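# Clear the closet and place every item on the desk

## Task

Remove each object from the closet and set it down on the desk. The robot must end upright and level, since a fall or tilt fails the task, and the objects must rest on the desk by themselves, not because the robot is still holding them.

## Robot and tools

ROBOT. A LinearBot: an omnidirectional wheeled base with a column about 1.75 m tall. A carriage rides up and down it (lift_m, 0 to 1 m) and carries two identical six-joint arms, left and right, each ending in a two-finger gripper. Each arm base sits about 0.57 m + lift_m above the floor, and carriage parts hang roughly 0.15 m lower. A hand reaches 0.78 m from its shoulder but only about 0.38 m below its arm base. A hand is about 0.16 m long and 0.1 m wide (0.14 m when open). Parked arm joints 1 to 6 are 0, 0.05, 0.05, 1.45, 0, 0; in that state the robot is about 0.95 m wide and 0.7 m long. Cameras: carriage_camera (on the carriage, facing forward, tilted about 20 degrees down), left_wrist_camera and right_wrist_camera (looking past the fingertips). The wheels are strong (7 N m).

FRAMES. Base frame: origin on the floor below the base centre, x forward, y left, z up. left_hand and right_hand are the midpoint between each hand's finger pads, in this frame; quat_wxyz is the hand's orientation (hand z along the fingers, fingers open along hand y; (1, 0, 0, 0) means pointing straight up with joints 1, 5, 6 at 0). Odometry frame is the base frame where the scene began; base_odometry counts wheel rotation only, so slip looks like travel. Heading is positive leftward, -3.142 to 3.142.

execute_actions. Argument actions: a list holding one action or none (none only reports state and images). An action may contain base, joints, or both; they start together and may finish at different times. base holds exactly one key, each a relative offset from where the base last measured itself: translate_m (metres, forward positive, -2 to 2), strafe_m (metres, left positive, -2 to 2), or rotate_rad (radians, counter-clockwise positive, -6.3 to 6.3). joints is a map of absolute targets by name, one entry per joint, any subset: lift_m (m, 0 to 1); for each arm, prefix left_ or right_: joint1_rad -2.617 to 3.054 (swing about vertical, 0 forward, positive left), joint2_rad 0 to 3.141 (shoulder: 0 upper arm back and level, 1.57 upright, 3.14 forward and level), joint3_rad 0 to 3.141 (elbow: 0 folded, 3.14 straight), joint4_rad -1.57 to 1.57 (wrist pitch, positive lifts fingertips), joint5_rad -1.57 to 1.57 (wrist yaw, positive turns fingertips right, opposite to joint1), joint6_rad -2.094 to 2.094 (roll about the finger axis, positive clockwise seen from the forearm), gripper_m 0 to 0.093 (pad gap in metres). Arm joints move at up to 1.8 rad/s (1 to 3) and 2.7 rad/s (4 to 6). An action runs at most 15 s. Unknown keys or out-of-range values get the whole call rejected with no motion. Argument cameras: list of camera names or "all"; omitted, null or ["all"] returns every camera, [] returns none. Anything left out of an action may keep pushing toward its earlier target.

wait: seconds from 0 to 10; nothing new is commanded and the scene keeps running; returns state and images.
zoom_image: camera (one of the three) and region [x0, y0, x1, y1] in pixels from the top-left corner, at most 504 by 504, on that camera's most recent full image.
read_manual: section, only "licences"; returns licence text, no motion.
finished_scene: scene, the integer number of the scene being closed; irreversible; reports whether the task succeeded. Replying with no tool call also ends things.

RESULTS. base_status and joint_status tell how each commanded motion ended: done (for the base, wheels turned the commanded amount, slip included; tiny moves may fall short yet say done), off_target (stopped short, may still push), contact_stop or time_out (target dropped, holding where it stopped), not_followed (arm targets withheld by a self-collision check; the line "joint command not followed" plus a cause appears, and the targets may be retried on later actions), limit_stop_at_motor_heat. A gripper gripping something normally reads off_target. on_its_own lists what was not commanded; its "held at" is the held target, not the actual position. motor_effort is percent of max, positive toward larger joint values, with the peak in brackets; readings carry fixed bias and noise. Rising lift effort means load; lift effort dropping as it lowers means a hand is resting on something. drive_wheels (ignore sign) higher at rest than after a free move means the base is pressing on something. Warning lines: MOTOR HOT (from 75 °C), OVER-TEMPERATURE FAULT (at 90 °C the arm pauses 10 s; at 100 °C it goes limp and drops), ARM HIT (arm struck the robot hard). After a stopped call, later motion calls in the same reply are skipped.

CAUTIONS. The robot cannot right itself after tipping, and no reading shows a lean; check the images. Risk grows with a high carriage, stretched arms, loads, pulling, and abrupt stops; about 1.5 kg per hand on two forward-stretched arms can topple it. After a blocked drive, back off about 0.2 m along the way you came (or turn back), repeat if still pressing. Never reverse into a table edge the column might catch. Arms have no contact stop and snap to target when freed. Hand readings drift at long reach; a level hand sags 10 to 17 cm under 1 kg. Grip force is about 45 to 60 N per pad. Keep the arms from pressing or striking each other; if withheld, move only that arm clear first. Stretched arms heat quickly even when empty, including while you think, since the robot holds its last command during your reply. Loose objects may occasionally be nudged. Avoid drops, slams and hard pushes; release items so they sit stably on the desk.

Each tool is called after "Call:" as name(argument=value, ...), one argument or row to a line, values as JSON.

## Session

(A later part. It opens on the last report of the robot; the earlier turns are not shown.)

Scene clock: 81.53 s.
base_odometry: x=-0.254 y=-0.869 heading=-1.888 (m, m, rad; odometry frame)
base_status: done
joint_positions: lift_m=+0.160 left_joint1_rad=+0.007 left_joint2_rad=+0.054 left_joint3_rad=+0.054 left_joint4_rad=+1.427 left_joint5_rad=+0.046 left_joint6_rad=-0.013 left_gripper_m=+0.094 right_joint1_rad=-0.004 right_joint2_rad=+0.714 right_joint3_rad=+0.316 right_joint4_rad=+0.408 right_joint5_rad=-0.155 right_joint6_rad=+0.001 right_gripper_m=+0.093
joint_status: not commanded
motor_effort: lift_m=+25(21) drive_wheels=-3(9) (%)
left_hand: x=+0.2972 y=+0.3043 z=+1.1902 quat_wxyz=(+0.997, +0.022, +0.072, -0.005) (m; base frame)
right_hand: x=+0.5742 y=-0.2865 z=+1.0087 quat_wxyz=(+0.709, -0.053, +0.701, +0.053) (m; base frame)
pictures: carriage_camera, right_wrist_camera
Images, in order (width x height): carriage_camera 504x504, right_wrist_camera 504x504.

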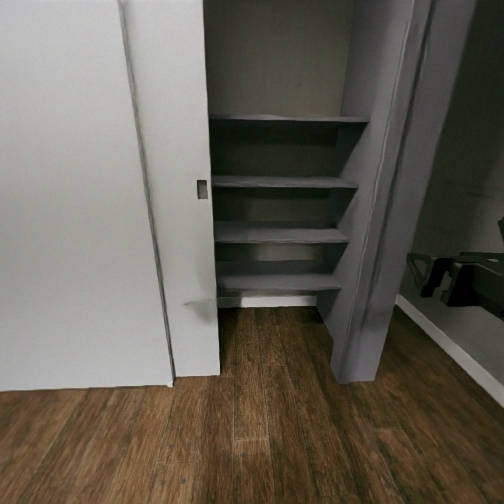

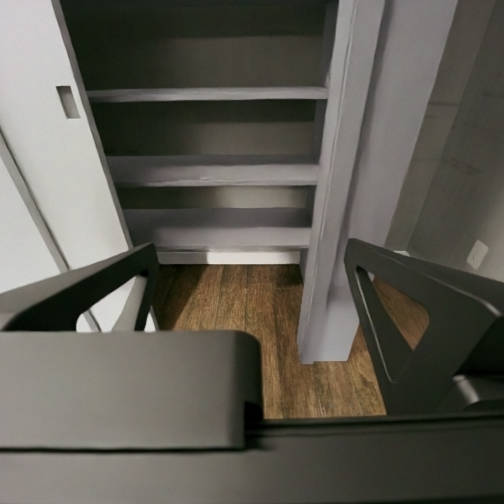

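Call:
execute_actions(
  actions=[
    {"base":{"rotate_rad":0.058},"joints":{"right_joint2_rad":0.05,"right_joint3_rad":0.05,"right_joint4_rad":1.45,"right_joint5_rad":0,"left_joint2_rad":1.4,"left_joint3_rad":0.7,"left_joint4_rad":0.7,"left_gripper_m":0}},
  ],
  cameras=[],
)

Call:
execute_actions(
  actions=[
    {"base":{"strafe_m":-0.35}},
  ],
  cameras=["carriage_camera","left_wrist_camera"],
)

Call:
execute_actions(
  actions=[
    {"base":{"translate_m":0.6},"joints":{"left_joint5_rad":-0.5}},
  ],
  cameras=["carriage_camera","left_wrist_camera"],
)

Scene clock: 85.40 s.
base_odometry: x=-0.254 y=-0.869 heading=-1.830 (m, m, rad; odometry frame)
base_status: done
joint_positions: lift_m=+0.160 left_joint1_rad=+0.007 left_joint2_rad=+1.388 left_joint3_rad=+0.688 left_joint4_rad=+0.705 left_joint5_rad=+0.046 left_joint6_rad=-0.013 left_gripper_m=+0.000 right_joint1_rad=-0.004 right_joint2_rad=+0.065 right_joint3_rad=+0.060 right_joint4_rad=+1.447 right_joint5_rad=-0.006 right_joint6_rad=+0.001 right_gripper_m=+0.093
joint_status: all done
motor_effort: lift_m=+19(23) drive_wheels=-5(9) (%)
left_hand: x=+0.7045 y=+0.3070 z=+1.0214 quat_wxyz=(+0.709, +0.009, +0.705, -0.018) (m; base frame)
right_hand: x=+0.2943 y=-0.3109 z=+1.1924 quat_wxyz=(+0.998, -0.003, +0.065, -0.001) (m; base frame)
pictures: none
No camera images: the call's "cameras" was empty. Leave "cameras" out to get every camera's image.

Scene clock: 88.07 s.
base_odometry: x=-0.592 y=-0.780 heading=-1.829 (m, m, rad; odometry frame)
base_status: done
joint_positions: lift_m=+0.160 left_joint1_rad=+0.007 left_joint2_rad=+1.388 left_joint3_rad=+0.688 left_joint4_rad=+0.705 left_joint5_rad=+0.046 left_joint6_rad=-0.013 left_gripper_m=+0.000 right_joint1_rad=-0.004 right_joint2_rad=+0.065 right_joint3_rad=+0.060 right_joint4_rad=+1.448 right_joint5_rad=-0.005 right_joint6_rad=+0.001 right_gripper_m=+0.093
joint_status: not commanded
motor_effort: lift_m=+21(20) drive_wheels=-7(14) (%)
left_hand: x=+0.7045 y=+0.3070 z=+1.0214 quat_wxyz=(+0.709, +0.009, +0.705, -0.018) (m; base frame)
right_hand: x=+0.2942 y=-0.3112 z=+1.1924 quat_wxyz=(+0.998, -0.002, +0.064, -0.001) (m; base frame)
pictures: carriage_camera, left_wrist_camera
Images, in order (width x height): carriage_camera 504x504, left_wrist_camera 504x504.

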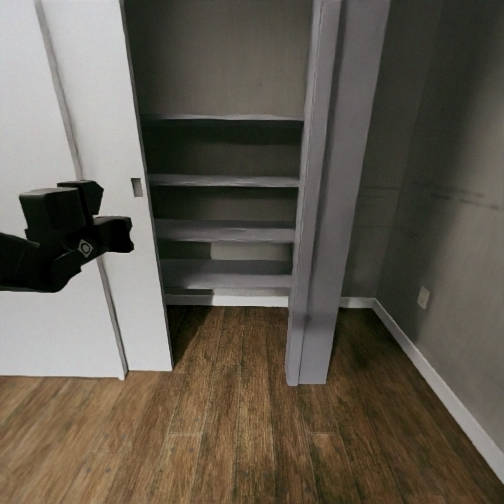

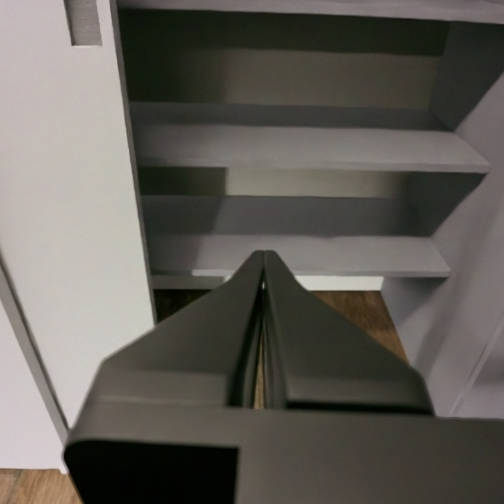

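Scene clock: 91.43 s.
base_odometry: x=-0.746 y=-1.359 heading=-1.830 (m, m, rad; odometry frame)
base_status: done
joint_positions: lift_m=+0.160 left_joint1_rad=+0.007 left_joint2_rad=+1.388 left_joint3_rad=+0.688 left_joint4_rad=+0.705 left_joint5_rad=-0.495 left_joint6_rad=-0.013 left_gripper_m=+0.000 right_joint1_rad=-0.004 right_joint2_rad=+0.065 right_joint3_rad=+0.060 right_joint4_rad=+1.448 right_joint5_rad=-0.005 right_joint6_rad=+0.001 right_gripper_m=+0.093
joint_status: all done
motor_effort: lift_m=+20(18) drive_wheels=-6(12) (%)
left_hand: x=+0.6834 y=+0.3964 z=+1.0214 quat_wxyz=(+0.688, -0.180, +0.682, +0.171) (m; base frame)
right_hand: x=+0.2942 y=-0.3112 z=+1.1924 quat_wxyz=(+0.998, -0.002, +0.064, -0.001) (m; base frame)
pictures: carriage_camera, left_wrist_camera
Images, in order (width x height): carriage_camera 504x504, left_wrist_camera 504x504.

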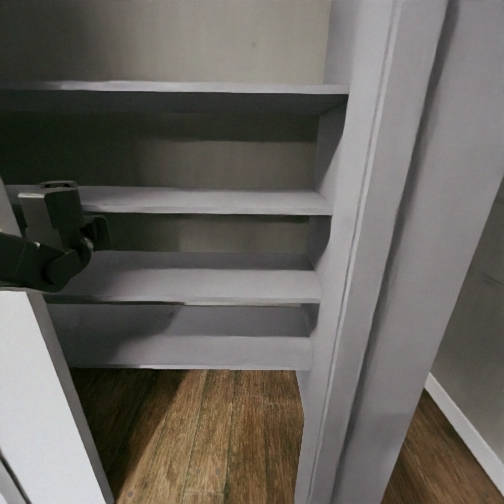

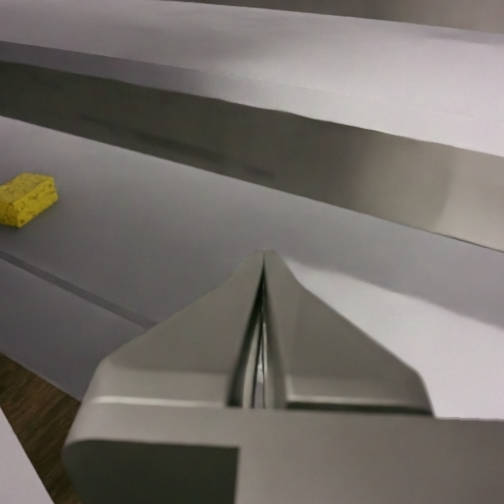

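Call:
execute_actions(
  actions=[
    {"base":{"translate_m":0.04},"joints":{"left_joint5_rad":-0.3}},
  ],
  cameras=["left_wrist_camera"],
)

Call:
execute_actions(
  actions=[
    {"base":{"strafe_m":0.3},"joints":{"left_joint5_rad":-0.4}},
  ],
  cameras=["carriage_camera","left_wrist_camera"],
)

Scene clock: 94.43 s.
base_odometry: x=-0.757 y=-1.398 heading=-1.830 (m, m, rad; odometry frame)
base_status: done
joint_positions: lift_m=+0.160 left_joint1_rad=+0.007 left_joint2_rad=+1.388 left_joint3_rad=+0.688 left_joint4_rad=+0.705 left_joint5_rad=-0.306 left_joint6_rad=-0.013 left_gripper_m=+0.000 right_joint1_rad=-0.004 right_joint2_rad=+0.065 right_joint3_rad=+0.060 right_joint4_rad=+1.448 right_joint5_rad=-0.005 right_joint6_rad=+0.001 right_gripper_m=+0.093
joint_status: all done
motor_effort: lift_m=+23(21) drive_wheels=-4(11) (%)
left_hand: x=+0.6963 y=+0.3665 z=+1.0214 quat_wxyz=(+0.701, -0.115, +0.696, +0.105) (m; base frame)
right_hand: x=+0.2942 y=-0.3112 z=+1.1924 quat_wxyz=(+0.998, -0.002, +0.064, -0.001) (m; base frame)
pictures: left_wrist_camera
Images, in order (width x height): left_wrist_camera 504x504.

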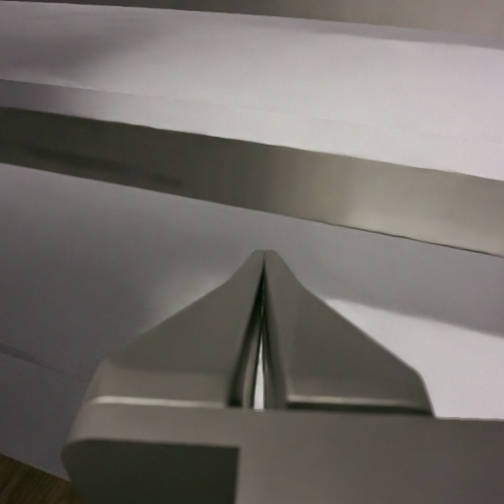

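Scene clock: 96.90 s.
base_odometry: x=-0.467 y=-1.475 heading=-1.831 (m, m, rad; odometry frame)
base_status: done
joint_positions: lift_m=+0.160 left_joint1_rad=+0.000 left_joint2_rad=+1.388 left_joint3_rad=+0.689 left_joint4_rad=+0.706 left_joint5_rad=-0.393 left_joint6_rad=-0.001 left_gripper_m=+0.000 right_joint1_rad=-0.004 right_joint2_rad=+0.065 right_joint3_rad=+0.060 right_joint4_rad=+1.448 right_joint5_rad=-0.003 right_joint6_rad=+0.001 right_gripper_m=+0.093
joint_status: all done
motor_effort: lift_m=+24(22) drive_wheels=-3(15) (%)
left_hand: x=+0.6916 y=+0.3775 z=+1.0221 quat_wxyz=(+0.696, -0.139, +0.691, +0.137) (m; base frame)
right_hand: x=+0.2941 y=-0.3114 z=+1.1924 quat_wxyz=(+0.998, -0.001, +0.064, -0.001) (m; base frame)
pictures: carriage_camera, left_wrist_camera
Images, in order (width x height): carriage_camera 504x504, left_wrist_camera 504x504.

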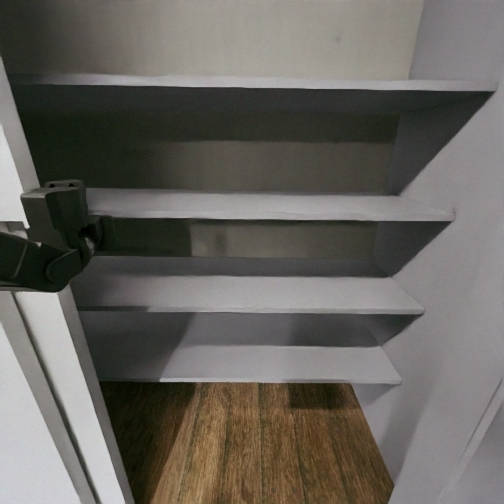

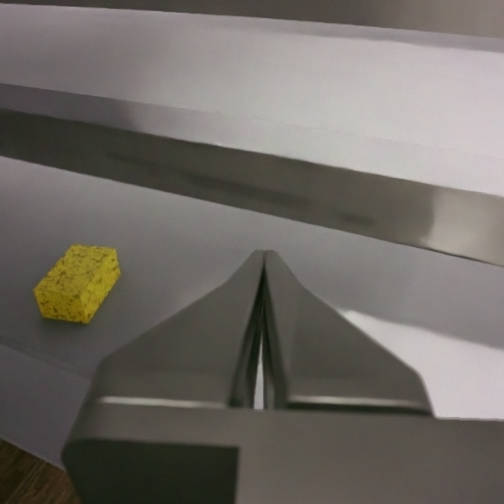

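Call:
execute_actions(
  actions=[
    {"base":{"strafe_m":-0.06},"joints":{"left_joint5_rad":0.0}},
  ],
  cameras=[],
)

Call:
execute_actions(
  actions=[
    {"base":{"translate_m":0.17},"joints":{"lift_m":0.2}},
  ],
  cameras=[],
)

Call:
execute_actions(
  actions=[
    {"joints":{"left_joint5_rad":-1.2}},
  ],
  cameras=["carriage_camera","left_wrist_camera"],
)

Scene clock: 99.83 s.
base_odometry: x=-0.525 y=-1.460 heading=-1.831 (m, m, rad; odometry frame)
base_status: done
joint_positions: lift_m=+0.160 left_joint1_rad=+0.000 left_joint2_rad=+1.388 left_joint3_rad=+0.689 left_joint4_rad=+0.706 left_joint5_rad=-0.005 left_joint6_rad=-0.002 left_gripper_m=+0.000 right_joint1_rad=-0.004 right_joint2_rad=+0.065 right_joint3_rad=+0.060 right_joint4_rad=+1.448 right_joint5_rad=-0.003 right_joint6_rad=+0.001 right_gripper_m=+0.093
joint_status: all done
motor_effort: lift_m=+23(20) drive_wheels=-1(12) (%)
left_hand: x=+0.7047 y=+0.3125 z=+1.0222 quat_wxyz=(+0.710, -0.002, +0.705, +0.001) (m; base frame)
right_hand: x=+0.2941 y=-0.3114 z=+1.1924 quat_wxyz=(+0.998, -0.001, +0.064, -0.001) (m; base frame)
pictures: none
No camera images: the call's "cameras" was empty. Leave "cameras" out to get every camera's image.

Scene clock: 101.77 s.
base_odometry: x=-0.568 y=-1.624 heading=-1.830 (m, m, rad; odometry frame)
base_status: done
joint_positions: lift_m=+0.200 left_joint1_rad=+0.000 left_joint2_rad=+1.388 left_joint3_rad=+0.689 left_joint4_rad=+0.711 left_joint5_rad=-0.005 left_joint6_rad=-0.002 left_gripper_m=+0.000 right_joint1_rad=-0.004 right_joint2_rad=+0.065 right_joint3_rad=+0.060 right_joint4_rad=+1.449 right_joint5_rad=-0.002 right_joint6_rad=+0.001 right_gripper_m=+0.093
joint_status: all done
motor_effort: lift_m=+21(29) drive_wheels=-5(10) (%)
left_hand: x=+0.7047 y=+0.3125 z=+1.0635 quat_wxyz=(+0.711, -0.002, +0.703, +0.001) (m; base frame)
right_hand: x=+0.2939 y=-0.3117 z=+1.2325 quat_wxyz=(+0.998, -0.001, +0.064, -0.001) (m; base frame)
pictures: none
No camera images: the call's "cameras" was empty. Leave "cameras" out to get every camera's image.

Scene clock: 103.30 s.
base_odometry: x=-0.568 y=-1.624 heading=-1.830 (m, m, rad; odometry frame)
base_status: not commanded
joint_positions: lift_m=+0.200 left_joint1_rad=+0.000 left_joint2_rad=+1.388 left_joint3_rad=+0.689 left_joint4_rad=+0.711 left_joint5_rad=-1.194 left_joint6_rad=-0.002 left_gripper_m=+0.000 right_joint1_rad=-0.004 right_joint2_rad=+0.065 right_joint3_rad=+0.060 right_joint4_rad=+1.449 right_joint5_rad=-0.002 right_joint6_rad=+0.001 right_gripper_m=+0.093
joint_status: all done
motor_effort: lift_m=+22(22) drive_wheels=-4(5) (%)
left_hand: x=+0.5961 y=+0.4715 z=+1.0622 quat_wxyz=(+0.589, -0.400, +0.581, +0.395) (m; base frame)
right_hand: x=+0.2939 y=-0.3117 z=+1.2325 quat_wxyz=(+0.998, -0.001, +0.064, -0.001) (m; base frame)
pictures: carriage_camera, left_wrist_camera
Images, in order (width x height): carriage_camera 504x504, left_wrist_camera 504x504.

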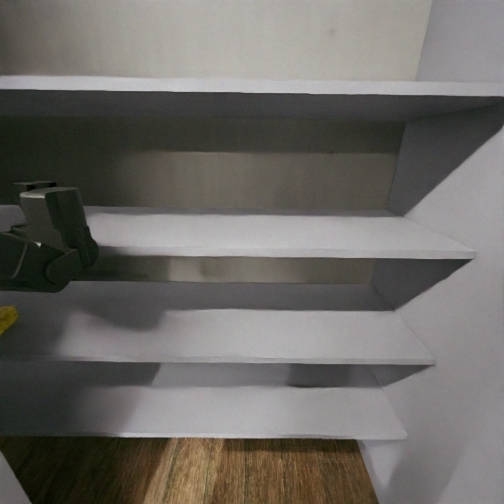

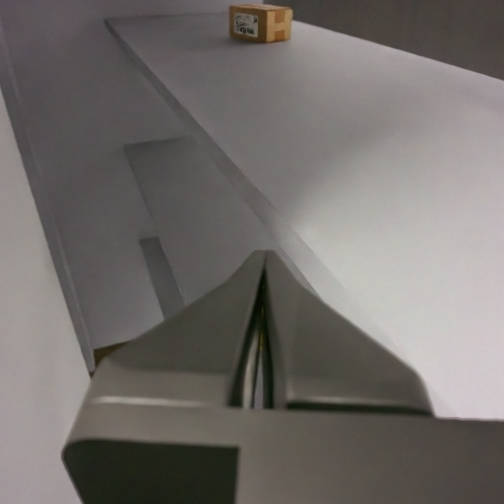

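Call:
execute_actions(
  actions=[
    {"joints":{"left_joint5_rad":0.05,"lift_m":0.17}},
  ],
  cameras=[],
)

Call:
execute_actions(
  actions=[
    {"base":{"translate_m":-0.34}},
  ],
  cameras=[],
)

Call:
execute_actions(
  actions=[
    {"base":{"strafe_m":0.08},"joints":{"left_gripper_m":0.093}},
  ],
  cameras=["carriage_camera","left_wrist_camera"],
)

Scene clock: 108.30 s.
base_odometry: x=-0.568 y=-1.624 heading=-1.830 (m, m, rad; odometry frame)
base_status: not commanded
joint_positions: lift_m=+0.170 left_joint1_rad=+0.069 left_joint2_rad=+1.320 left_joint3_rad=+0.644 left_joint4_rad=+0.669 left_joint5_rad=-0.647 left_joint6_rad=+0.000 left_gripper_m=+0.000 right_joint1_rad=-0.004 right_joint2_rad=+0.065 right_joint3_rad=+0.060 right_joint4_rad=+1.448 right_joint5_rad=-0.001 right_joint6_rad=+0.001 right_gripper_m=+0.093
joint_status: left_joint5_rad off_target (ended at -0.647, target +0.050); the others done
motor_effort: lift_m=+22(25) drive_wheels=+13(13) (%)
left_hand: x=+0.6470 y=+0.4424 z=+1.0301 quat_wxyz=(+0.660, -0.247, +0.665, +0.248) (m; base frame)
right_hand: x=+0.2940 y=-0.3118 z=+1.2024 quat_wxyz=(+0.998, +0.000, +0.064, -0.001) (m; base frame)
pictures: none
No camera images: the call's "cameras" was empty. Leave "cameras" out to get every camera's image.

Scene clock: 111.00 s.
base_odometry: x=-0.481 y=-1.295 heading=-1.829 (m, m, rad; odometry frame)
base_status: done
joint_positions: lift_m=+0.170 left_joint1_rad=+0.012 left_joint2_rad=+1.383 left_joint3_rad=+0.680 left_joint4_rad=+0.696 left_joint5_rad=+0.043 left_joint6_rad=-0.002 left_gripper_m=+0.000 right_joint1_rad=-0.004 right_joint2_rad=+0.065 right_joint3_rad=+0.060 right_joint4_rad=+1.450 right_joint5_rad=-0.001 right_joint6_rad=+0.001 right_gripper_m=+0.093
joint_status: not commanded
on_its_own: left_joint5_rad moved +0.689 to your old target +0.050
motor_effort: lift_m=+25(25) drive_wheels=-7(17) (%)
left_hand: x=+0.7030 y=+0.3097 z=+1.0277 quat_wxyz=(+0.705, +0.010, +0.709, -0.012) (m; base frame)
right_hand: x=+0.2937 y=-0.3119 z=+1.2024 quat_wxyz=(+0.998, +0.000, +0.063, -0.001) (m; base frame)
pictures: none
No camera images: the call's "cameras" was empty. Leave "cameras" out to get every camera's image.

Scene clock: 112.53 s.
base_odometry: x=-0.404 y=-1.315 heading=-1.829 (m, m, rad; odometry frame)
base_status: done
joint_positions: lift_m=+0.170 left_joint1_rad=+0.012 left_joint2_rad=+1.383 left_joint3_rad=+0.680 left_joint4_rad=+0.697 left_joint5_rad=+0.044 left_joint6_rad=-0.002 left_gripper_m=+0.093 right_joint1_rad=-0.004 right_joint2_rad=+0.065 right_joint3_rad=+0.060 right_joint4_rad=+1.449 right_joint5_rad=-0.001 right_joint6_rad=+0.001 right_gripper_m=+0.093
joint_status: all done
motor_effort: lift_m=+23(23) drive_wheels=-3(11) (%)
left_hand: x=+0.7030 y=+0.3094 z=+1.0278 quat_wxyz=(+0.705, +0.011, +0.709, -0.012) (m; base frame)
right_hand: x=+0.2938 y=-0.3119 z=+1.2024 quat_wxyz=(+0.998, +0.000, +0.064, -0.001) (m; base frame)
pictures: carriage_camera, left_wrist_camera
Images, in order (width x height): carriage_camera 504x504, left_wrist_camera 504x504.

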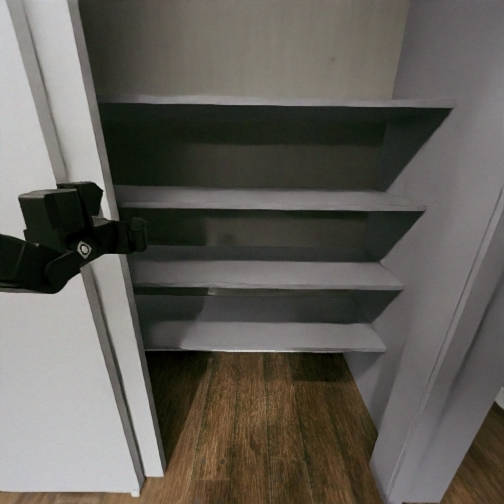

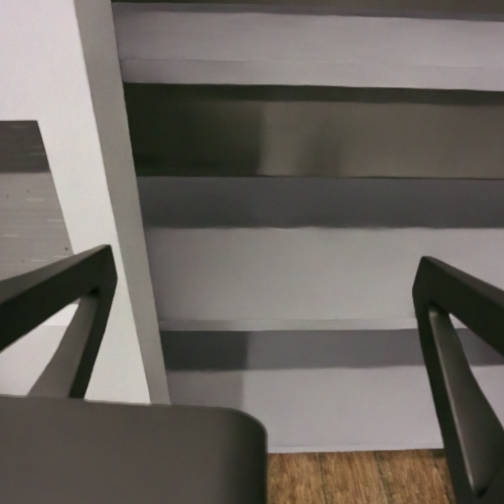

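Call:
execute_actions(
  actions=[
    {"joints":{"left_joint5_rad":-0.15}},
  ],
  cameras=["left_wrist_camera"],
)

Call:
execute_actions(
  actions=[
    {"base":{"translate_m":0.025}},
  ],
  cameras=["left_wrist_camera"],
)

Scene clock: 114.90 s.
base_odometry: x=-0.404 y=-1.315 heading=-1.829 (m, m, rad; odometry frame)
base_status: not commanded
joint_positions: lift_m=+0.170 left_joint1_rad=+0.012 left_joint2_rad=+1.383 left_joint3_rad=+0.680 left_joint4_rad=+0.697 left_joint5_rad=-0.144 left_joint6_rad=-0.002 left_gripper_m=+0.093 right_joint1_rad=-0.004 right_joint2_rad=+0.065 right_joint3_rad=+0.060 right_joint4_rad=+1.449 right_joint5_rad=-0.001 right_joint6_rad=+0.001 right_gripper_m=+0.093
joint_status: all done
motor_effort: lift_m=+26(24) drive_wheels=-3(3) (%)
left_hand: x=+0.7010 y=+0.3417 z=+1.0278 quat_wxyz=(+0.703, -0.055, +0.707, +0.055) (m; base frame)
right_hand: x=+0.2938 y=-0.3119 z=+1.2024 quat_wxyz=(+0.998, +0.000, +0.064, -0.001) (m; base frame)
pictures: left_wrist_camera
Images, in order (width x height): left_wrist_camera 504x504.

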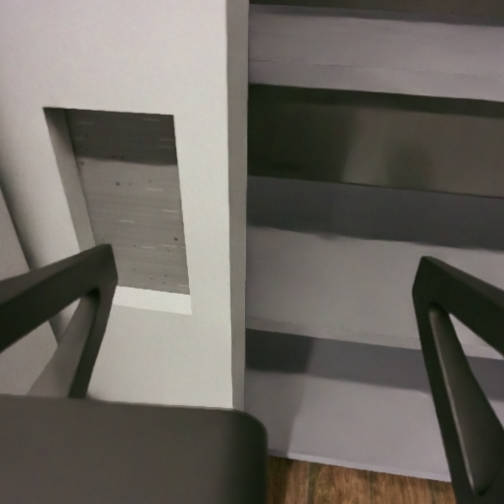

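Scene clock: 115.93 s.
base_odometry: x=-0.410 y=-1.340 heading=-1.828 (m, m, rad; odometry frame)
base_status: done
joint_positions: lift_m=+0.170 left_joint1_rad=+0.012 left_joint2_rad=+1.383 left_joint3_rad=+0.680 left_joint4_rad=+0.699 left_joint5_rad=-0.144 left_joint6_rad=-0.002 left_gripper_m=+0.093 right_joint1_rad=-0.004 right_joint2_rad=+0.065 right_joint3_rad=+0.060 right_joint4_rad=+1.449 right_joint5_rad=-0.001 right_joint6_rad=+0.001 right_gripper_m=+0.093
joint_status: not commanded
motor_effort: lift_m=+21(24) drive_wheels=+3(6) (%)
left_hand: x=+0.7010 y=+0.3417 z=+1.0284 quat_wxyz=(+0.704, -0.055, +0.706, +0.055) (m; base frame)
right_hand: x=+0.2939 y=-0.3119 z=+1.2024 quat_wxyz=(+0.998, +0.000, +0.064, -0.001) (m; base frame)
pictures: left_wrist_camera
Images, in order (width x height): left_wrist_camera 504x504.

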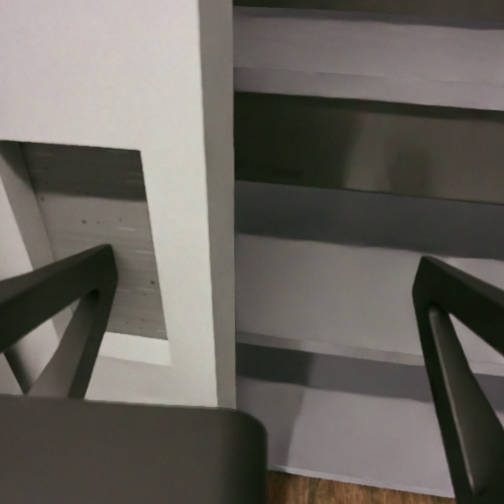

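Call:
execute_actions(
  actions=[
    {"base":{"translate_m":0.022}},
  ],
  cameras=["left_wrist_camera"],
)

Scene clock: 117.97 s.
base_odometry: x=-0.415 y=-1.359 heading=-1.827 (m, m, rad; odometry frame)
base_status: translate_m contact_stop (by the wheels' count: +0.020 of +0.022)
joint_positions: lift_m=+0.170 left_joint1_rad=+0.009 left_joint2_rad=+1.363 left_joint3_rad=+0.672 left_joint4_rad=+0.693 left_joint5_rad=-0.255 left_joint6_rad=-0.008 left_gripper_m=+0.093 right_joint1_rad=-0.004 right_joint2_rad=+0.065 right_joint3_rad=+0.060 right_joint4_rad=+1.448 right_joint5_rad=-0.001 right_joint6_rad=+0.001 right_gripper_m=+0.093
joint_status: not commanded
motor_effort: lift_m=+26(22) drive_wheels=+4(16) (%)
left_hand: x=+0.6932 y=+0.3591 z=+1.0315 quat_wxyz=(+0.702, -0.096, +0.700, +0.090) (m; base frame)
right_hand: x=+0.2941 y=-0.3119 z=+1.2024 quat_wxyz=(+0.998, +0.000, +0.064, -0.001) (m; base frame)
pictures: left_wrist_camera
Images, in order (width x height): left_wrist_camera 504x504.

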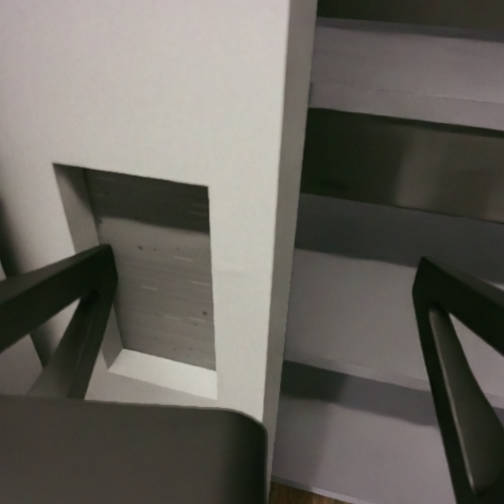

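Call:
execute_actions(
  actions=[
    {"base":{"translate_m":-0.012}},
  ],
  cameras=[],
)

Call:
execute_actions(
  actions=[
    {"base":{"strafe_m":-0.3},"joints":{"left_joint5_rad":-0.1}},
  ],
  cameras=["carriage_camera","left_wrist_camera"],
)

Scene clock: 119.93 s.
base_odometry: x=-0.412 y=-1.348 heading=-1.827 (m, m, rad; odometry frame)
base_status: done
joint_positions: lift_m=+0.170 left_joint1_rad=+0.009 left_joint2_rad=+1.377 left_joint3_rad=+0.672 left_joint4_rad=+0.697 left_joint5_rad=-0.161 left_joint6_rad=-0.008 left_gripper_m=+0.093 right_joint1_rad=-0.004 right_joint2_rad=+0.065 right_joint3_rad=+0.060 right_joint4_rad=+1.448 right_joint5_rad=-0.001 right_joint6_rad=+0.001 right_gripper_m=+0.093
joint_status: not commanded
motor_effort: lift_m=+23(24) drive_wheels=-5(11) (%)
left_hand: x=+0.6987 y=+0.3434 z=+1.0268 quat_wxyz=(+0.702, -0.063, +0.707, +0.057) (m; base frame)
right_hand: x=+0.2941 y=-0.3119 z=+1.2024 quat_wxyz=(+0.998, +0.000, +0.064, -0.001) (m; base frame)
pictures: none
No camera images: the call's "cameras" was empty. Leave "cameras" out to get every camera's image.

Scene clock: 122.40 s.
base_odometry: x=-0.702 y=-1.272 heading=-1.827 (m, m, rad; odometry frame)
base_status: done
joint_positions: lift_m=+0.170 left_joint1_rad=+0.014 left_joint2_rad=+1.387 left_joint3_rad=+0.684 left_joint4_rad=+0.697 left_joint5_rad=-0.106 left_joint6_rad=-0.009 left_gripper_m=+0.093 right_joint1_rad=-0.004 right_joint2_rad=+0.065 right_joint3_rad=+0.060 right_joint4_rad=+1.448 right_joint5_rad=-0.001 right_joint6_rad=+0.001 right_gripper_m=+0.093
joint_status: all done
motor_effort: lift_m=+24(25) drive_wheels=-3(14) (%)
left_hand: x=+0.7028 y=+0.3364 z=+1.0279 quat_wxyz=(+0.704, -0.046, +0.708, +0.040) (m; base frame)
right_hand: x=+0.2941 y=-0.3119 z=+1.2024 quat_wxyz=(+0.998, +0.000, +0.064, -0.001) (m; base frame)
pictures: carriage_camera, left_wrist_camera
Images, in order (width x height): carriage_camera 504x504, left_wrist_camera 504x504.

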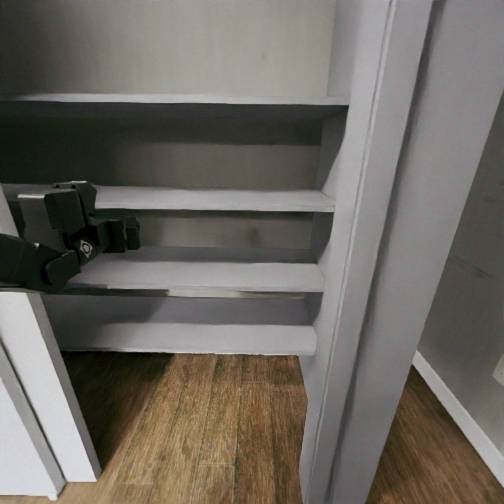

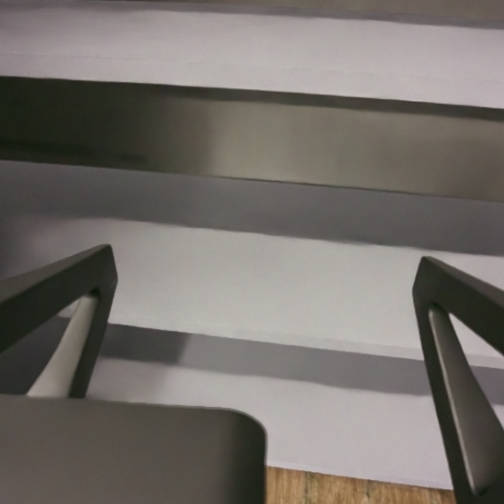

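Call:
execute_actions(
  actions=[
    {"base":{"translate_m":-0.03},"joints":{"left_joint5_rad":0.1}},
  ],
  cameras=[],
)

Call:
execute_actions(
  actions=[
    {"base":{"strafe_m":0.27}},
  ],
  cameras=["carriage_camera","left_wrist_camera"],
)

Scene clock: 125.03 s.
base_odometry: x=-0.695 y=-1.243 heading=-1.827 (m, m, rad; odometry frame)
base_status: done
joint_positions: lift_m=+0.170 left_joint1_rad=+0.014 left_joint2_rad=+1.387 left_joint3_rad=+0.684 left_joint4_rad=+0.698 left_joint5_rad=+0.094 left_joint6_rad=-0.009 left_gripper_m=+0.093 right_joint1_rad=-0.004 right_joint2_rad=+0.065 right_joint3_rad=+0.060 right_joint4_rad=+1.448 right_joint5_rad=-0.001 right_joint6_rad=+0.001 right_gripper_m=+0.093
joint_status: all done
motor_effort: lift_m=+26(24) drive_wheels=-1(7) (%)
left_hand: x=+0.7035 y=+0.3021 z=+1.0282 quat_wxyz=(+0.705, +0.025, +0.709, -0.031) (m; base frame)
right_hand: x=+0.2940 y=-0.3119 z=+1.2024 quat_wxyz=(+0.998, +0.000, +0.064, -0.001) (m; base frame)
pictures: none
No camera images: the call's "cameras" was empty. Leave "cameras" out to get every camera's image.

Scene clock: 127.40 s.
base_odometry: x=-0.433 y=-1.311 heading=-1.827 (m, m, rad; odometry frame)
base_status: done
joint_positions: lift_m=+0.170 left_joint1_rad=+0.014 left_joint2_rad=+1.387 left_joint3_rad=+0.684 left_joint4_rad=+0.698 left_joint5_rad=+0.095 left_joint6_rad=-0.009 left_gripper_m=+0.093 right_joint1_rad=-0.004 right_joint2_rad=+0.065 right_joint3_rad=+0.060 right_joint4_rad=+1.448 right_joint5_rad=-0.001 right_joint6_rad=+0.001 right_gripper_m=+0.093
joint_status: not commanded
motor_effort: lift_m=+24(25) drive_wheels=-4(8) (%)
left_hand: x=+0.7035 y=+0.3019 z=+1.0282 quat_wxyz=(+0.705, +0.025, +0.709, -0.032) (m; base frame)
right_hand: x=+0.2940 y=-0.3119 z=+1.2024 quat_wxyz=(+0.998, +0.000, +0.064, -0.001) (m; base frame)
pictures: carriage_camera, left_wrist_camera
Images, in order (width x height): carriage_camera 504x504, left_wrist_camera 504x504.

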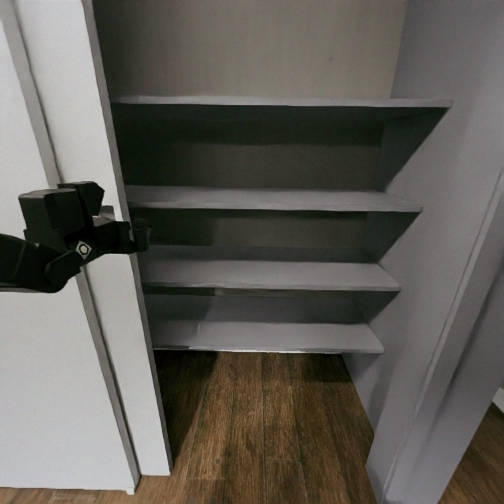

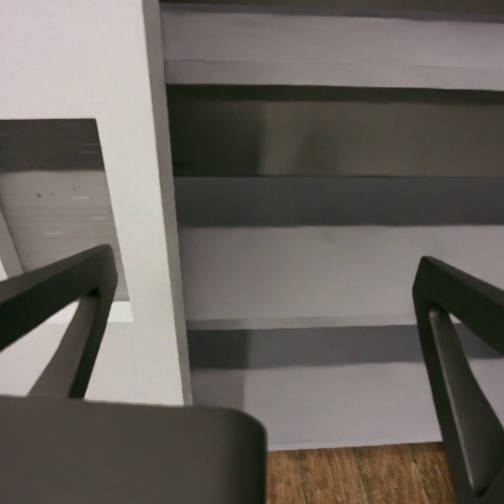

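Call:
execute_actions(
  actions=[
    {"base":{"strafe_m":0.015}},
  ],
  cameras=[],
)

Call:
execute_actions(
  actions=[
    {"base":{"translate_m":0.035}},
  ],
  cameras=["left_wrist_camera"],
)

Scene clock: 128.80 s.
base_odometry: x=-0.419 y=-1.315 heading=-1.827 (m, m, rad; odometry frame)
base_status: done
joint_positions: lift_m=+0.170 left_joint1_rad=+0.014 left_joint2_rad=+1.387 left_joint3_rad=+0.684 left_joint4_rad=+0.698 left_joint5_rad=+0.096 left_joint6_rad=-0.009 left_gripper_m=+0.093 right_joint1_rad=-0.004 right_joint2_rad=+0.065 right_joint3_rad=+0.060 right_joint4_rad=+1.448 right_joint5_rad=-0.001 right_joint6_rad=+0.001 right_gripper_m=+0.093
joint_status: not commanded
motor_effort: lift_m=+22(27) drive_wheels=+0(9) (%)
left_hand: x=+0.7035 y=+0.3018 z=+1.0282 quat_wxyz=(+0.705, +0.025, +0.709, -0.032) (m; base frame)
right_hand: x=+0.2940 y=-0.3119 z=+1.2024 quat_wxyz=(+0.998, +0.000, +0.064, -0.001) (m; base frame)
pictures: none
No camera images: the call's "cameras" was empty. Leave "cameras" out to get every camera's image.

Scene clock: 129.83 s.
base_odometry: x=-0.428 y=-1.348 heading=-1.826 (m, m, rad; odometry frame)
base_status: done
joint_positions: lift_m=+0.170 left_joint1_rad=+0.003 left_joint2_rad=+1.346 left_joint3_rad=+0.655 left_joint4_rad=+0.681 left_joint5_rad=+0.073 left_joint6_rad=-0.010 left_gripper_m=+0.093 right_joint1_rad=-0.004 right_joint2_rad=+0.065 right_joint3_rad=+0.060 right_joint4_rad=+1.447 right_joint5_rad=+0.000 right_joint6_rad=+0.001 right_gripper_m=+0.093
joint_status: not commanded
motor_effort: lift_m=+21(22) drive_wheels=+10(12) (%)
left_hand: x=+0.6943 y=+0.3006 z=+1.0277 quat_wxyz=(+0.703, +0.021, +0.710, -0.029) (m; base frame)
right_hand: x=+0.2944 y=-0.3119 z=+1.2023 quat_wxyz=(+0.998, +0.000, +0.065, -0.001) (m; base frame)
pictures: left_wrist_camera
Images, in order (width x height): left_wrist_camera 504x504.

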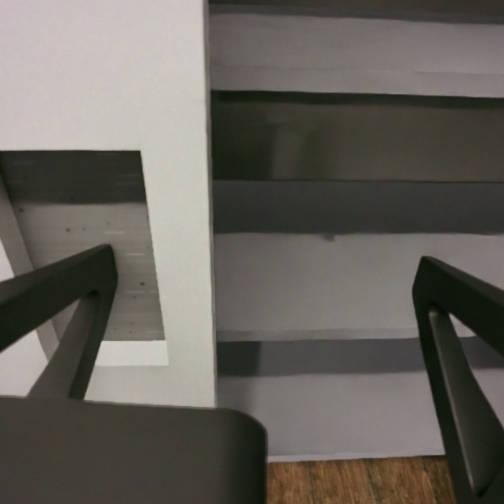

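Pressed in. Clamp the rim, then pull.

Call:
execute_actions(
  actions=[
    {"base":{"strafe_m":0.02},"joints":{"left_gripper_m":0}},
  ],
  cameras=["left_wrist_camera"],
)

Call:
execute_actions(
  actions=[
    {"base":{"strafe_m":-0.3},"joints":{"left_joint5_rad":0.15}},
  ],
  cameras=["carriage_camera","left_wrist_camera"],
)

Scene clock: 131.87 s.
base_odometry: x=-0.408 y=-1.353 heading=-1.826 (m, m, rad; odometry frame)
base_status: done
joint_positions: lift_m=+0.170 left_joint1_rad=+0.009 left_joint2_rad=+1.357 left_joint3_rad=+0.659 left_joint4_rad=+0.687 left_joint5_rad=+0.070 left_joint6_rad=-0.010 left_gripper_m=+0.014 right_joint1_rad=-0.004 right_joint2_rad=+0.065 right_joint3_rad=+0.060 right_joint4_rad=+1.448 right_joint5_rad=+0.000 right_joint6_rad=+0.001 right_gripper_m=+0.093
joint_status: left_gripper_m off_target (ended at +0.014, target +0.000)
motor_effort: lift_m=+26(24) drive_wheels=+2(10) (%)
left_hand: x=+0.6965 y=+0.3038 z=+1.0265 quat_wxyz=(+0.703, +0.018, +0.711, -0.025) (m; base frame)
right_hand: x=+0.2942 y=-0.3119 z=+1.2023 quat_wxyz=(+0.998, +0.000, +0.064, -0.001) (m; base frame)
pictures: left_wrist_camera
Images, in order (width x height): left_wrist_camera 504x504.

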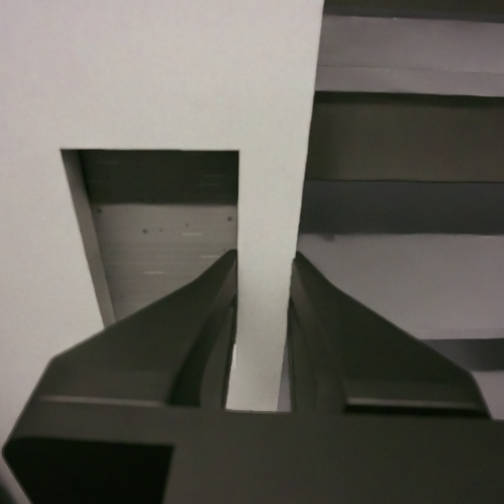

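Scene clock: 134.33 s.
base_odometry: x=-0.699 y=-1.278 heading=-1.826 (m, m, rad; odometry frame)
base_status: done
joint_positions: lift_m=+0.170 left_joint1_rad=+0.016 left_joint2_rad=+1.386 left_joint3_rad=+0.680 left_joint4_rad=+0.697 left_joint5_rad=+0.069 left_joint6_rad=-0.006 left_gripper_m=+0.014 right_joint1_rad=-0.004 right_joint2_rad=+0.065 right_joint3_rad=+0.060 right_joint4_rad=+1.448 right_joint5_rad=+0.000 right_joint6_rad=+0.001 right_gripper_m=+0.093
joint_status: left_joint5_rad off_target (ended at +0.069, target +0.150)
motor_effort: lift_m=+23(23) drive_wheels=-3(18) (%)
left_hand: x=+0.7031 y=+0.3071 z=+1.0266 quat_wxyz=(+0.704, +0.016, +0.710, -0.021) (m; base frame)
right_hand: x=+0.2942 y=-0.3119 z=+1.2023 quat_wxyz=(+0.998, +0.000, +0.064, -0.001) (m; base frame)
pictures: carriage_camera, left_wrist_camera
Images, in order (width x height): carriage_camera 504x504, left_wrist_camera 504x504.

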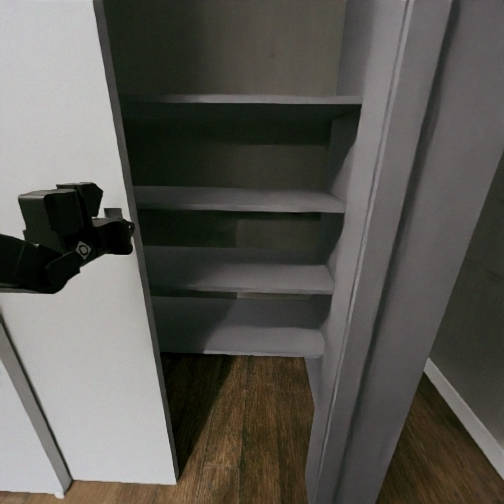

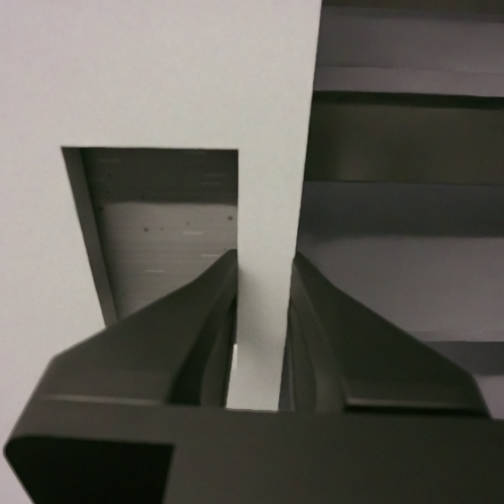

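Call:
execute_actions(
  actions=[
    {"base":{"translate_m":-0.2},"joints":{"left_gripper_m":0.093,"left_joint5_rad":0.3}},
  ],
  cameras=[],
)

Call:
execute_actions(
  actions=[
    {"base":{"strafe_m":1.22}},
  ],
  cameras=["carriage_camera","left_wrist_camera"],
)

Scene clock: 138.10 s.
base_odometry: x=-0.648 y=-1.084 heading=-1.826 (m, m, rad; odometry frame)
base_status: done
joint_positions: lift_m=+0.170 left_joint1_rad=+0.019 left_joint2_rad=+1.388 left_joint3_rad=+0.683 left_joint4_rad=+0.699 left_joint5_rad=+0.293 left_joint6_rad=-0.006 left_gripper_m=+0.093 right_joint1_rad=-0.004 right_joint2_rad=+0.065 right_joint3_rad=+0.060 right_joint4_rad=+1.448 right_joint5_rad=+0.000 right_joint6_rad=+0.001 right_gripper_m=+0.093
joint_status: all done
motor_effort: lift_m=+22(22) drive_wheels=-3(9) (%)
left_hand: x=+0.6977 y=+0.2704 z=+1.0275 quat_wxyz=(+0.698, +0.094, +0.703, -0.099) (m; base frame)
right_hand: x=+0.2940 y=-0.3119 z=+1.2024 quat_wxyz=(+0.998, +0.000, +0.064, -0.001) (m; base frame)
pictures: none
No camera images: the call's "cameras" was empty. Leave "cameras" out to get every camera's image.

Scene clock: 142.90 s.
base_odometry: x=+0.532 y=-1.392 heading=-1.826 (m, m, rad; odometry frame)
base_status: done
joint_positions: lift_m=+0.170 left_joint1_rad=+0.016 left_joint2_rad=+1.388 left_joint3_rad=+0.683 left_joint4_rad=+0.699 left_joint5_rad=+0.294 left_joint6_rad=-0.006 left_gripper_m=+0.093 right_joint1_rad=-0.004 right_joint2_rad=+0.065 right_joint3_rad=+0.060 right_joint4_rad=+1.448 right_joint5_rad=+0.000 right_joint6_rad=+0.001 right_gripper_m=+0.093
joint_status: not commanded
motor_effort: lift_m=+23(24) drive_wheels=-3(9) (%)
left_hand: x=+0.6975 y=+0.2688 z=+1.0275 quat_wxyz=(+0.698, +0.096, +0.703, -0.101) (m; base frame)
right_hand: x=+0.2940 y=-0.3119 z=+1.2024 quat_wxyz=(+0.998, +0.000, +0.064, -0.001) (m; base frame)
pictures: carriage_camera, left_wrist_camera
Images, in order (width x height): carriage_camera 504x504, left_wrist_camera 504x504.

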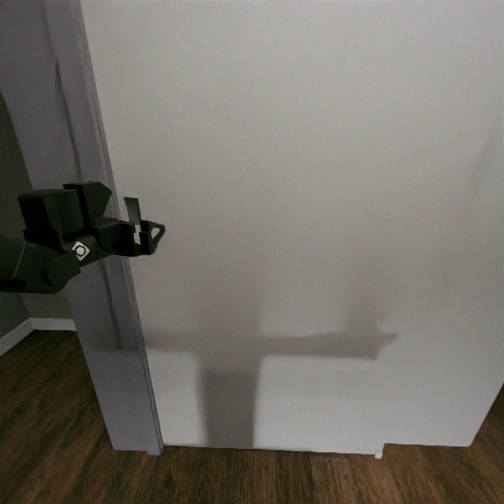

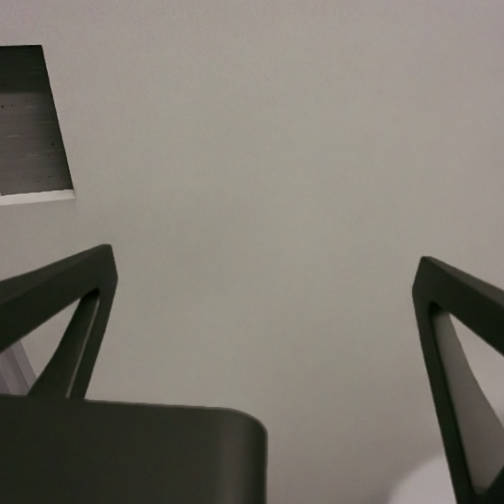

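Call:
execute_actions(
  actions=[
    {"base":{"rotate_rad":-0.03}},
  ],
  cameras=[],
)

Call:
execute_actions(
  actions=[
    {"base":{"strafe_m":0.035}},
  ],
  cameras=[],
)

Call:
execute_actions(
  actions=[
    {"base":{"translate_m":0.1}},
  ],
  cameras=["carriage_camera","left_wrist_camera"],
)

Scene clock: 145.13 s.
base_odometry: x=+0.532 y=-1.392 heading=-1.855 (m, m, rad; odometry frame)
base_status: done
joint_positions: lift_m=+0.170 left_joint1_rad=+0.014 left_joint2_rad=+1.388 left_joint3_rad=+0.683 left_joint4_rad=+0.699 left_joint5_rad=+0.295 left_joint6_rad=-0.006 left_gripper_m=+0.093 right_joint1_rad=-0.004 right_joint2_rad=+0.065 right_joint3_rad=+0.060 right_joint4_rad=+1.448 right_joint5_rad=+0.000 right_joint6_rad=+0.001 right_gripper_m=+0.093
joint_status: not commanded
motor_effort: lift_m=+24(26) drive_wheels=-7(10) (%)
left_hand: x=+0.6974 y=+0.2681 z=+1.0275 quat_wxyz=(+0.697, +0.096, +0.703, -0.101) (m; base frame)
right_hand: x=+0.2940 y=-0.3119 z=+1.2024 quat_wxyz=(+0.998, +0.000, +0.064, -0.001) (m; base frame)
pictures: none
No camera images: the call's "cameras" was empty. Leave "cameras" out to get every camera's image.

Scene clock: 146.27 s.
base_odometry: x=+0.566 y=-1.402 heading=-1.856 (m, m, rad; odometry frame)
base_status: done
joint_positions: lift_m=+0.170 left_joint1_rad=+0.014 left_joint2_rad=+1.388 left_joint3_rad=+0.683 left_joint4_rad=+0.699 left_joint5_rad=+0.296 left_joint6_rad=-0.006 left_gripper_m=+0.093 right_joint1_rad=-0.004 right_joint2_rad=+0.065 right_joint3_rad=+0.060 right_joint4_rad=+1.448 right_joint5_rad=+0.000 right_joint6_rad=+0.001 right_gripper_m=+0.093
joint_status: not commanded
motor_effort: lift_m=+28(22) drive_wheels=+4(12) (%)
left_hand: x=+0.6973 y=+0.2679 z=+1.0276 quat_wxyz=(+0.698, +0.097, +0.703, -0.102) (m; base frame)
right_hand: x=+0.2940 y=-0.3119 z=+1.2024 quat_wxyz=(+0.998, +0.000, +0.064, -0.001) (m; base frame)
pictures: none
No camera images: the call's "cameras" was empty. Leave "cameras" out to get every camera's image.

Scene clock: 147.80 s.
base_odometry: x=+0.538 y=-1.498 heading=-1.856 (m, m, rad; odometry frame)
base_status: done
joint_positions: lift_m=+0.170 left_joint1_rad=+0.013 left_joint2_rad=+1.388 left_joint3_rad=+0.683 left_joint4_rad=+0.699 left_joint5_rad=+0.296 left_joint6_rad=-0.006 left_gripper_m=+0.093 right_joint1_rad=-0.004 right_joint2_rad=+0.065 right_joint3_rad=+0.060 right_joint4_rad=+1.449 right_joint5_rad=+0.000 right_joint6_rad=+0.001 right_gripper_m=+0.093
joint_status: not commanded
motor_effort: lift_m=+22(25) drive_wheels=-5(9) (%)
left_hand: x=+0.6973 y=+0.2675 z=+1.0276 quat_wxyz=(+0.697, +0.097, +0.703, -0.102) (m; base frame)
right_hand: x=+0.2938 y=-0.3119 z=+1.2024 quat_wxyz=(+0.998, +0.000, +0.064, -0.001) (m; base frame)
pictures: carriage_camera, left_wrist_camera
Images, in order (width x height): carriage_camera 504x504, left_wrist_camera 504x504.

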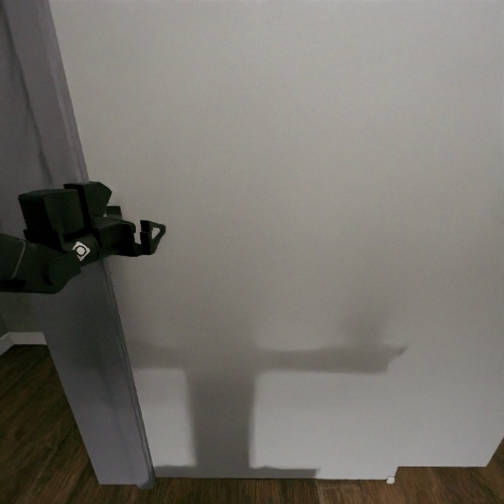

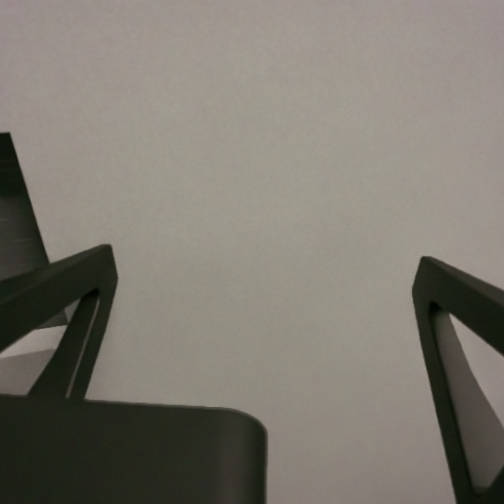

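Call:
execute_actions(
  actions=[
    {"base":{"strafe_m":0.035}},
  ],
  cameras=["left_wrist_camera"],
)

Call:
execute_actions(
  actions=[
    {"base":{"translate_m":0.02}},
  ],
  cameras=["left_wrist_camera"],
)

Scene clock: 149.87 s.
base_odometry: x=+0.571 y=-1.508 heading=-1.856 (m, m, rad; odometry frame)
base_status: done
joint_positions: lift_m=+0.170 left_joint1_rad=+0.013 left_joint2_rad=+1.388 left_joint3_rad=+0.683 left_joint4_rad=+0.699 left_joint5_rad=+0.296 left_joint6_rad=-0.006 left_gripper_m=+0.093 right_joint1_rad=-0.004 right_joint2_rad=+0.065 right_joint3_rad=+0.060 right_joint4_rad=+1.449 right_joint5_rad=+0.000 right_joint6_rad=+0.001 right_gripper_m=+0.093
joint_status: not commanded
motor_effort: lift_m=+26(23) drive_wheels=+1(9) (%)
left_hand: x=+0.6973 y=+0.2675 z=+1.0276 quat_wxyz=(+0.698, +0.097, +0.702, -0.102) (m; base frame)
right_hand: x=+0.2938 y=-0.3119 z=+1.2024 quat_wxyz=(+0.998, +0.000, +0.064, -0.001) (m; base frame)
pictures: left_wrist_camera
Images, in order (width x height): left_wrist_camera 504x504.

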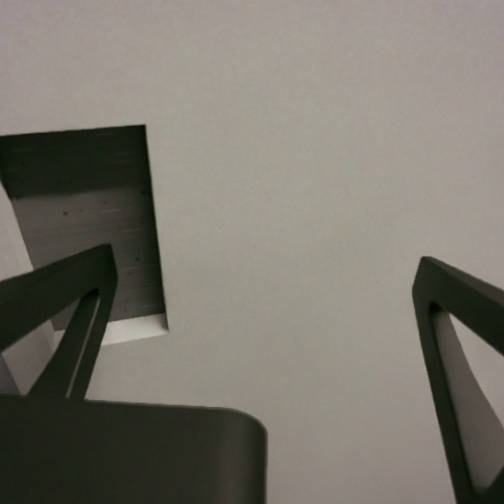

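Scene clock: 150.73 s.
base_odometry: x=+0.566 y=-1.527 heading=-1.856 (m, m, rad; odometry frame)
base_status: done
joint_positions: lift_m=+0.170 left_joint1_rad=+0.013 left_joint2_rad=+1.362 left_joint3_rad=+0.668 left_joint4_rad=+0.684 left_joint5_rad=+0.304 left_joint6_rad=-0.008 left_gripper_m=+0.093 right_joint1_rad=-0.004 right_joint2_rad=+0.065 right_joint3_rad=+0.060 right_joint4_rad=+1.448 right_joint5_rad=+0.000 right_joint6_rad=+0.001 right_gripper_m=+0.093
joint_status: not commanded
motor_effort: lift_m=+20(25) drive_wheels=+7(9) (%)
left_hand: x=+0.6913 y=+0.2661 z=+1.0278 quat_wxyz=(+0.696, +0.099, +0.704, -0.106) (m; base frame)
right_hand: x=+0.2940 y=-0.3120 z=+1.2024 quat_wxyz=(+0.998, +0.000, +0.064, -0.002) (m; base frame)
pictures: left_wrist_camera
Images, in order (width x height): left_wrist_camera 504x504.

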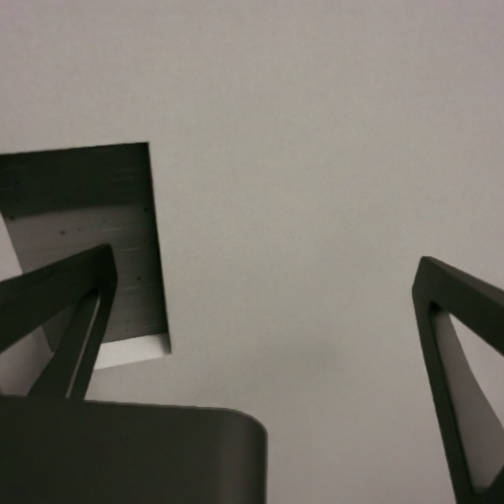

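Call:
execute_actions(
  actions=[
    {"base":{"strafe_m":-0.22},"joints":{"left_joint5_rad":0.4}},
  ],
  cameras=["carriage_camera","left_wrist_camera"],
)

Scene clock: 155.37 s.
base_odometry: x=+0.355 y=-1.465 heading=-1.855 (m, m, rad; odometry frame)
base_status: done
joint_positions: lift_m=+0.170 left_joint1_rad=-0.003 left_joint2_rad=+1.379 left_joint3_rad=+0.679 left_joint4_rad=+0.692 left_joint5_rad=+0.410 left_joint6_rad=-0.008 left_gripper_m=+0.093 right_joint1_rad=-0.004 right_joint2_rad=+0.065 right_joint3_rad=+0.060 right_joint4_rad=+1.448 right_joint5_rad=+0.000 right_joint6_rad=+0.001 right_gripper_m=+0.093
joint_status: all done
motor_effort: lift_m=+25(21) drive_wheels=-3(15) (%)
left_hand: x=+0.6879 y=+0.2421 z=+1.0282 quat_wxyz=(+0.689, +0.141, +0.695, -0.148) (m; base frame)
right_hand: x=+0.2940 y=-0.3120 z=+1.2024 quat_wxyz=(+0.998, +0.000, +0.064, -0.002) (m; base frame)
pictures: carriage_camera, left_wrist_camera
Images, in order (width x height): carriage_camera 504x504, left_wrist_camera 504x504.

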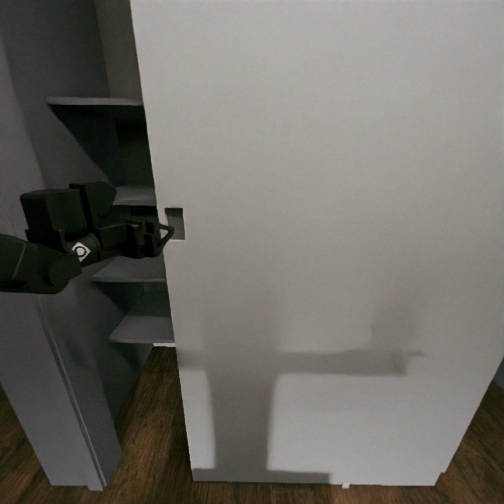

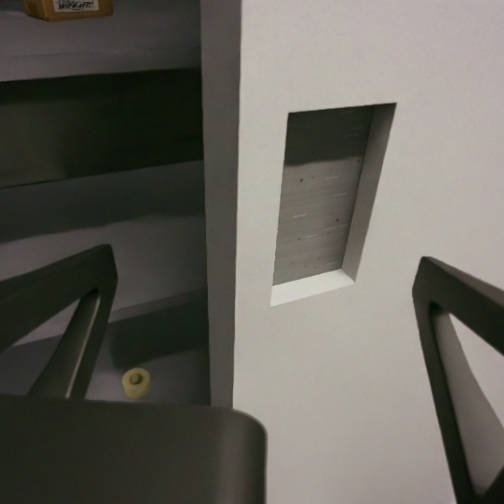

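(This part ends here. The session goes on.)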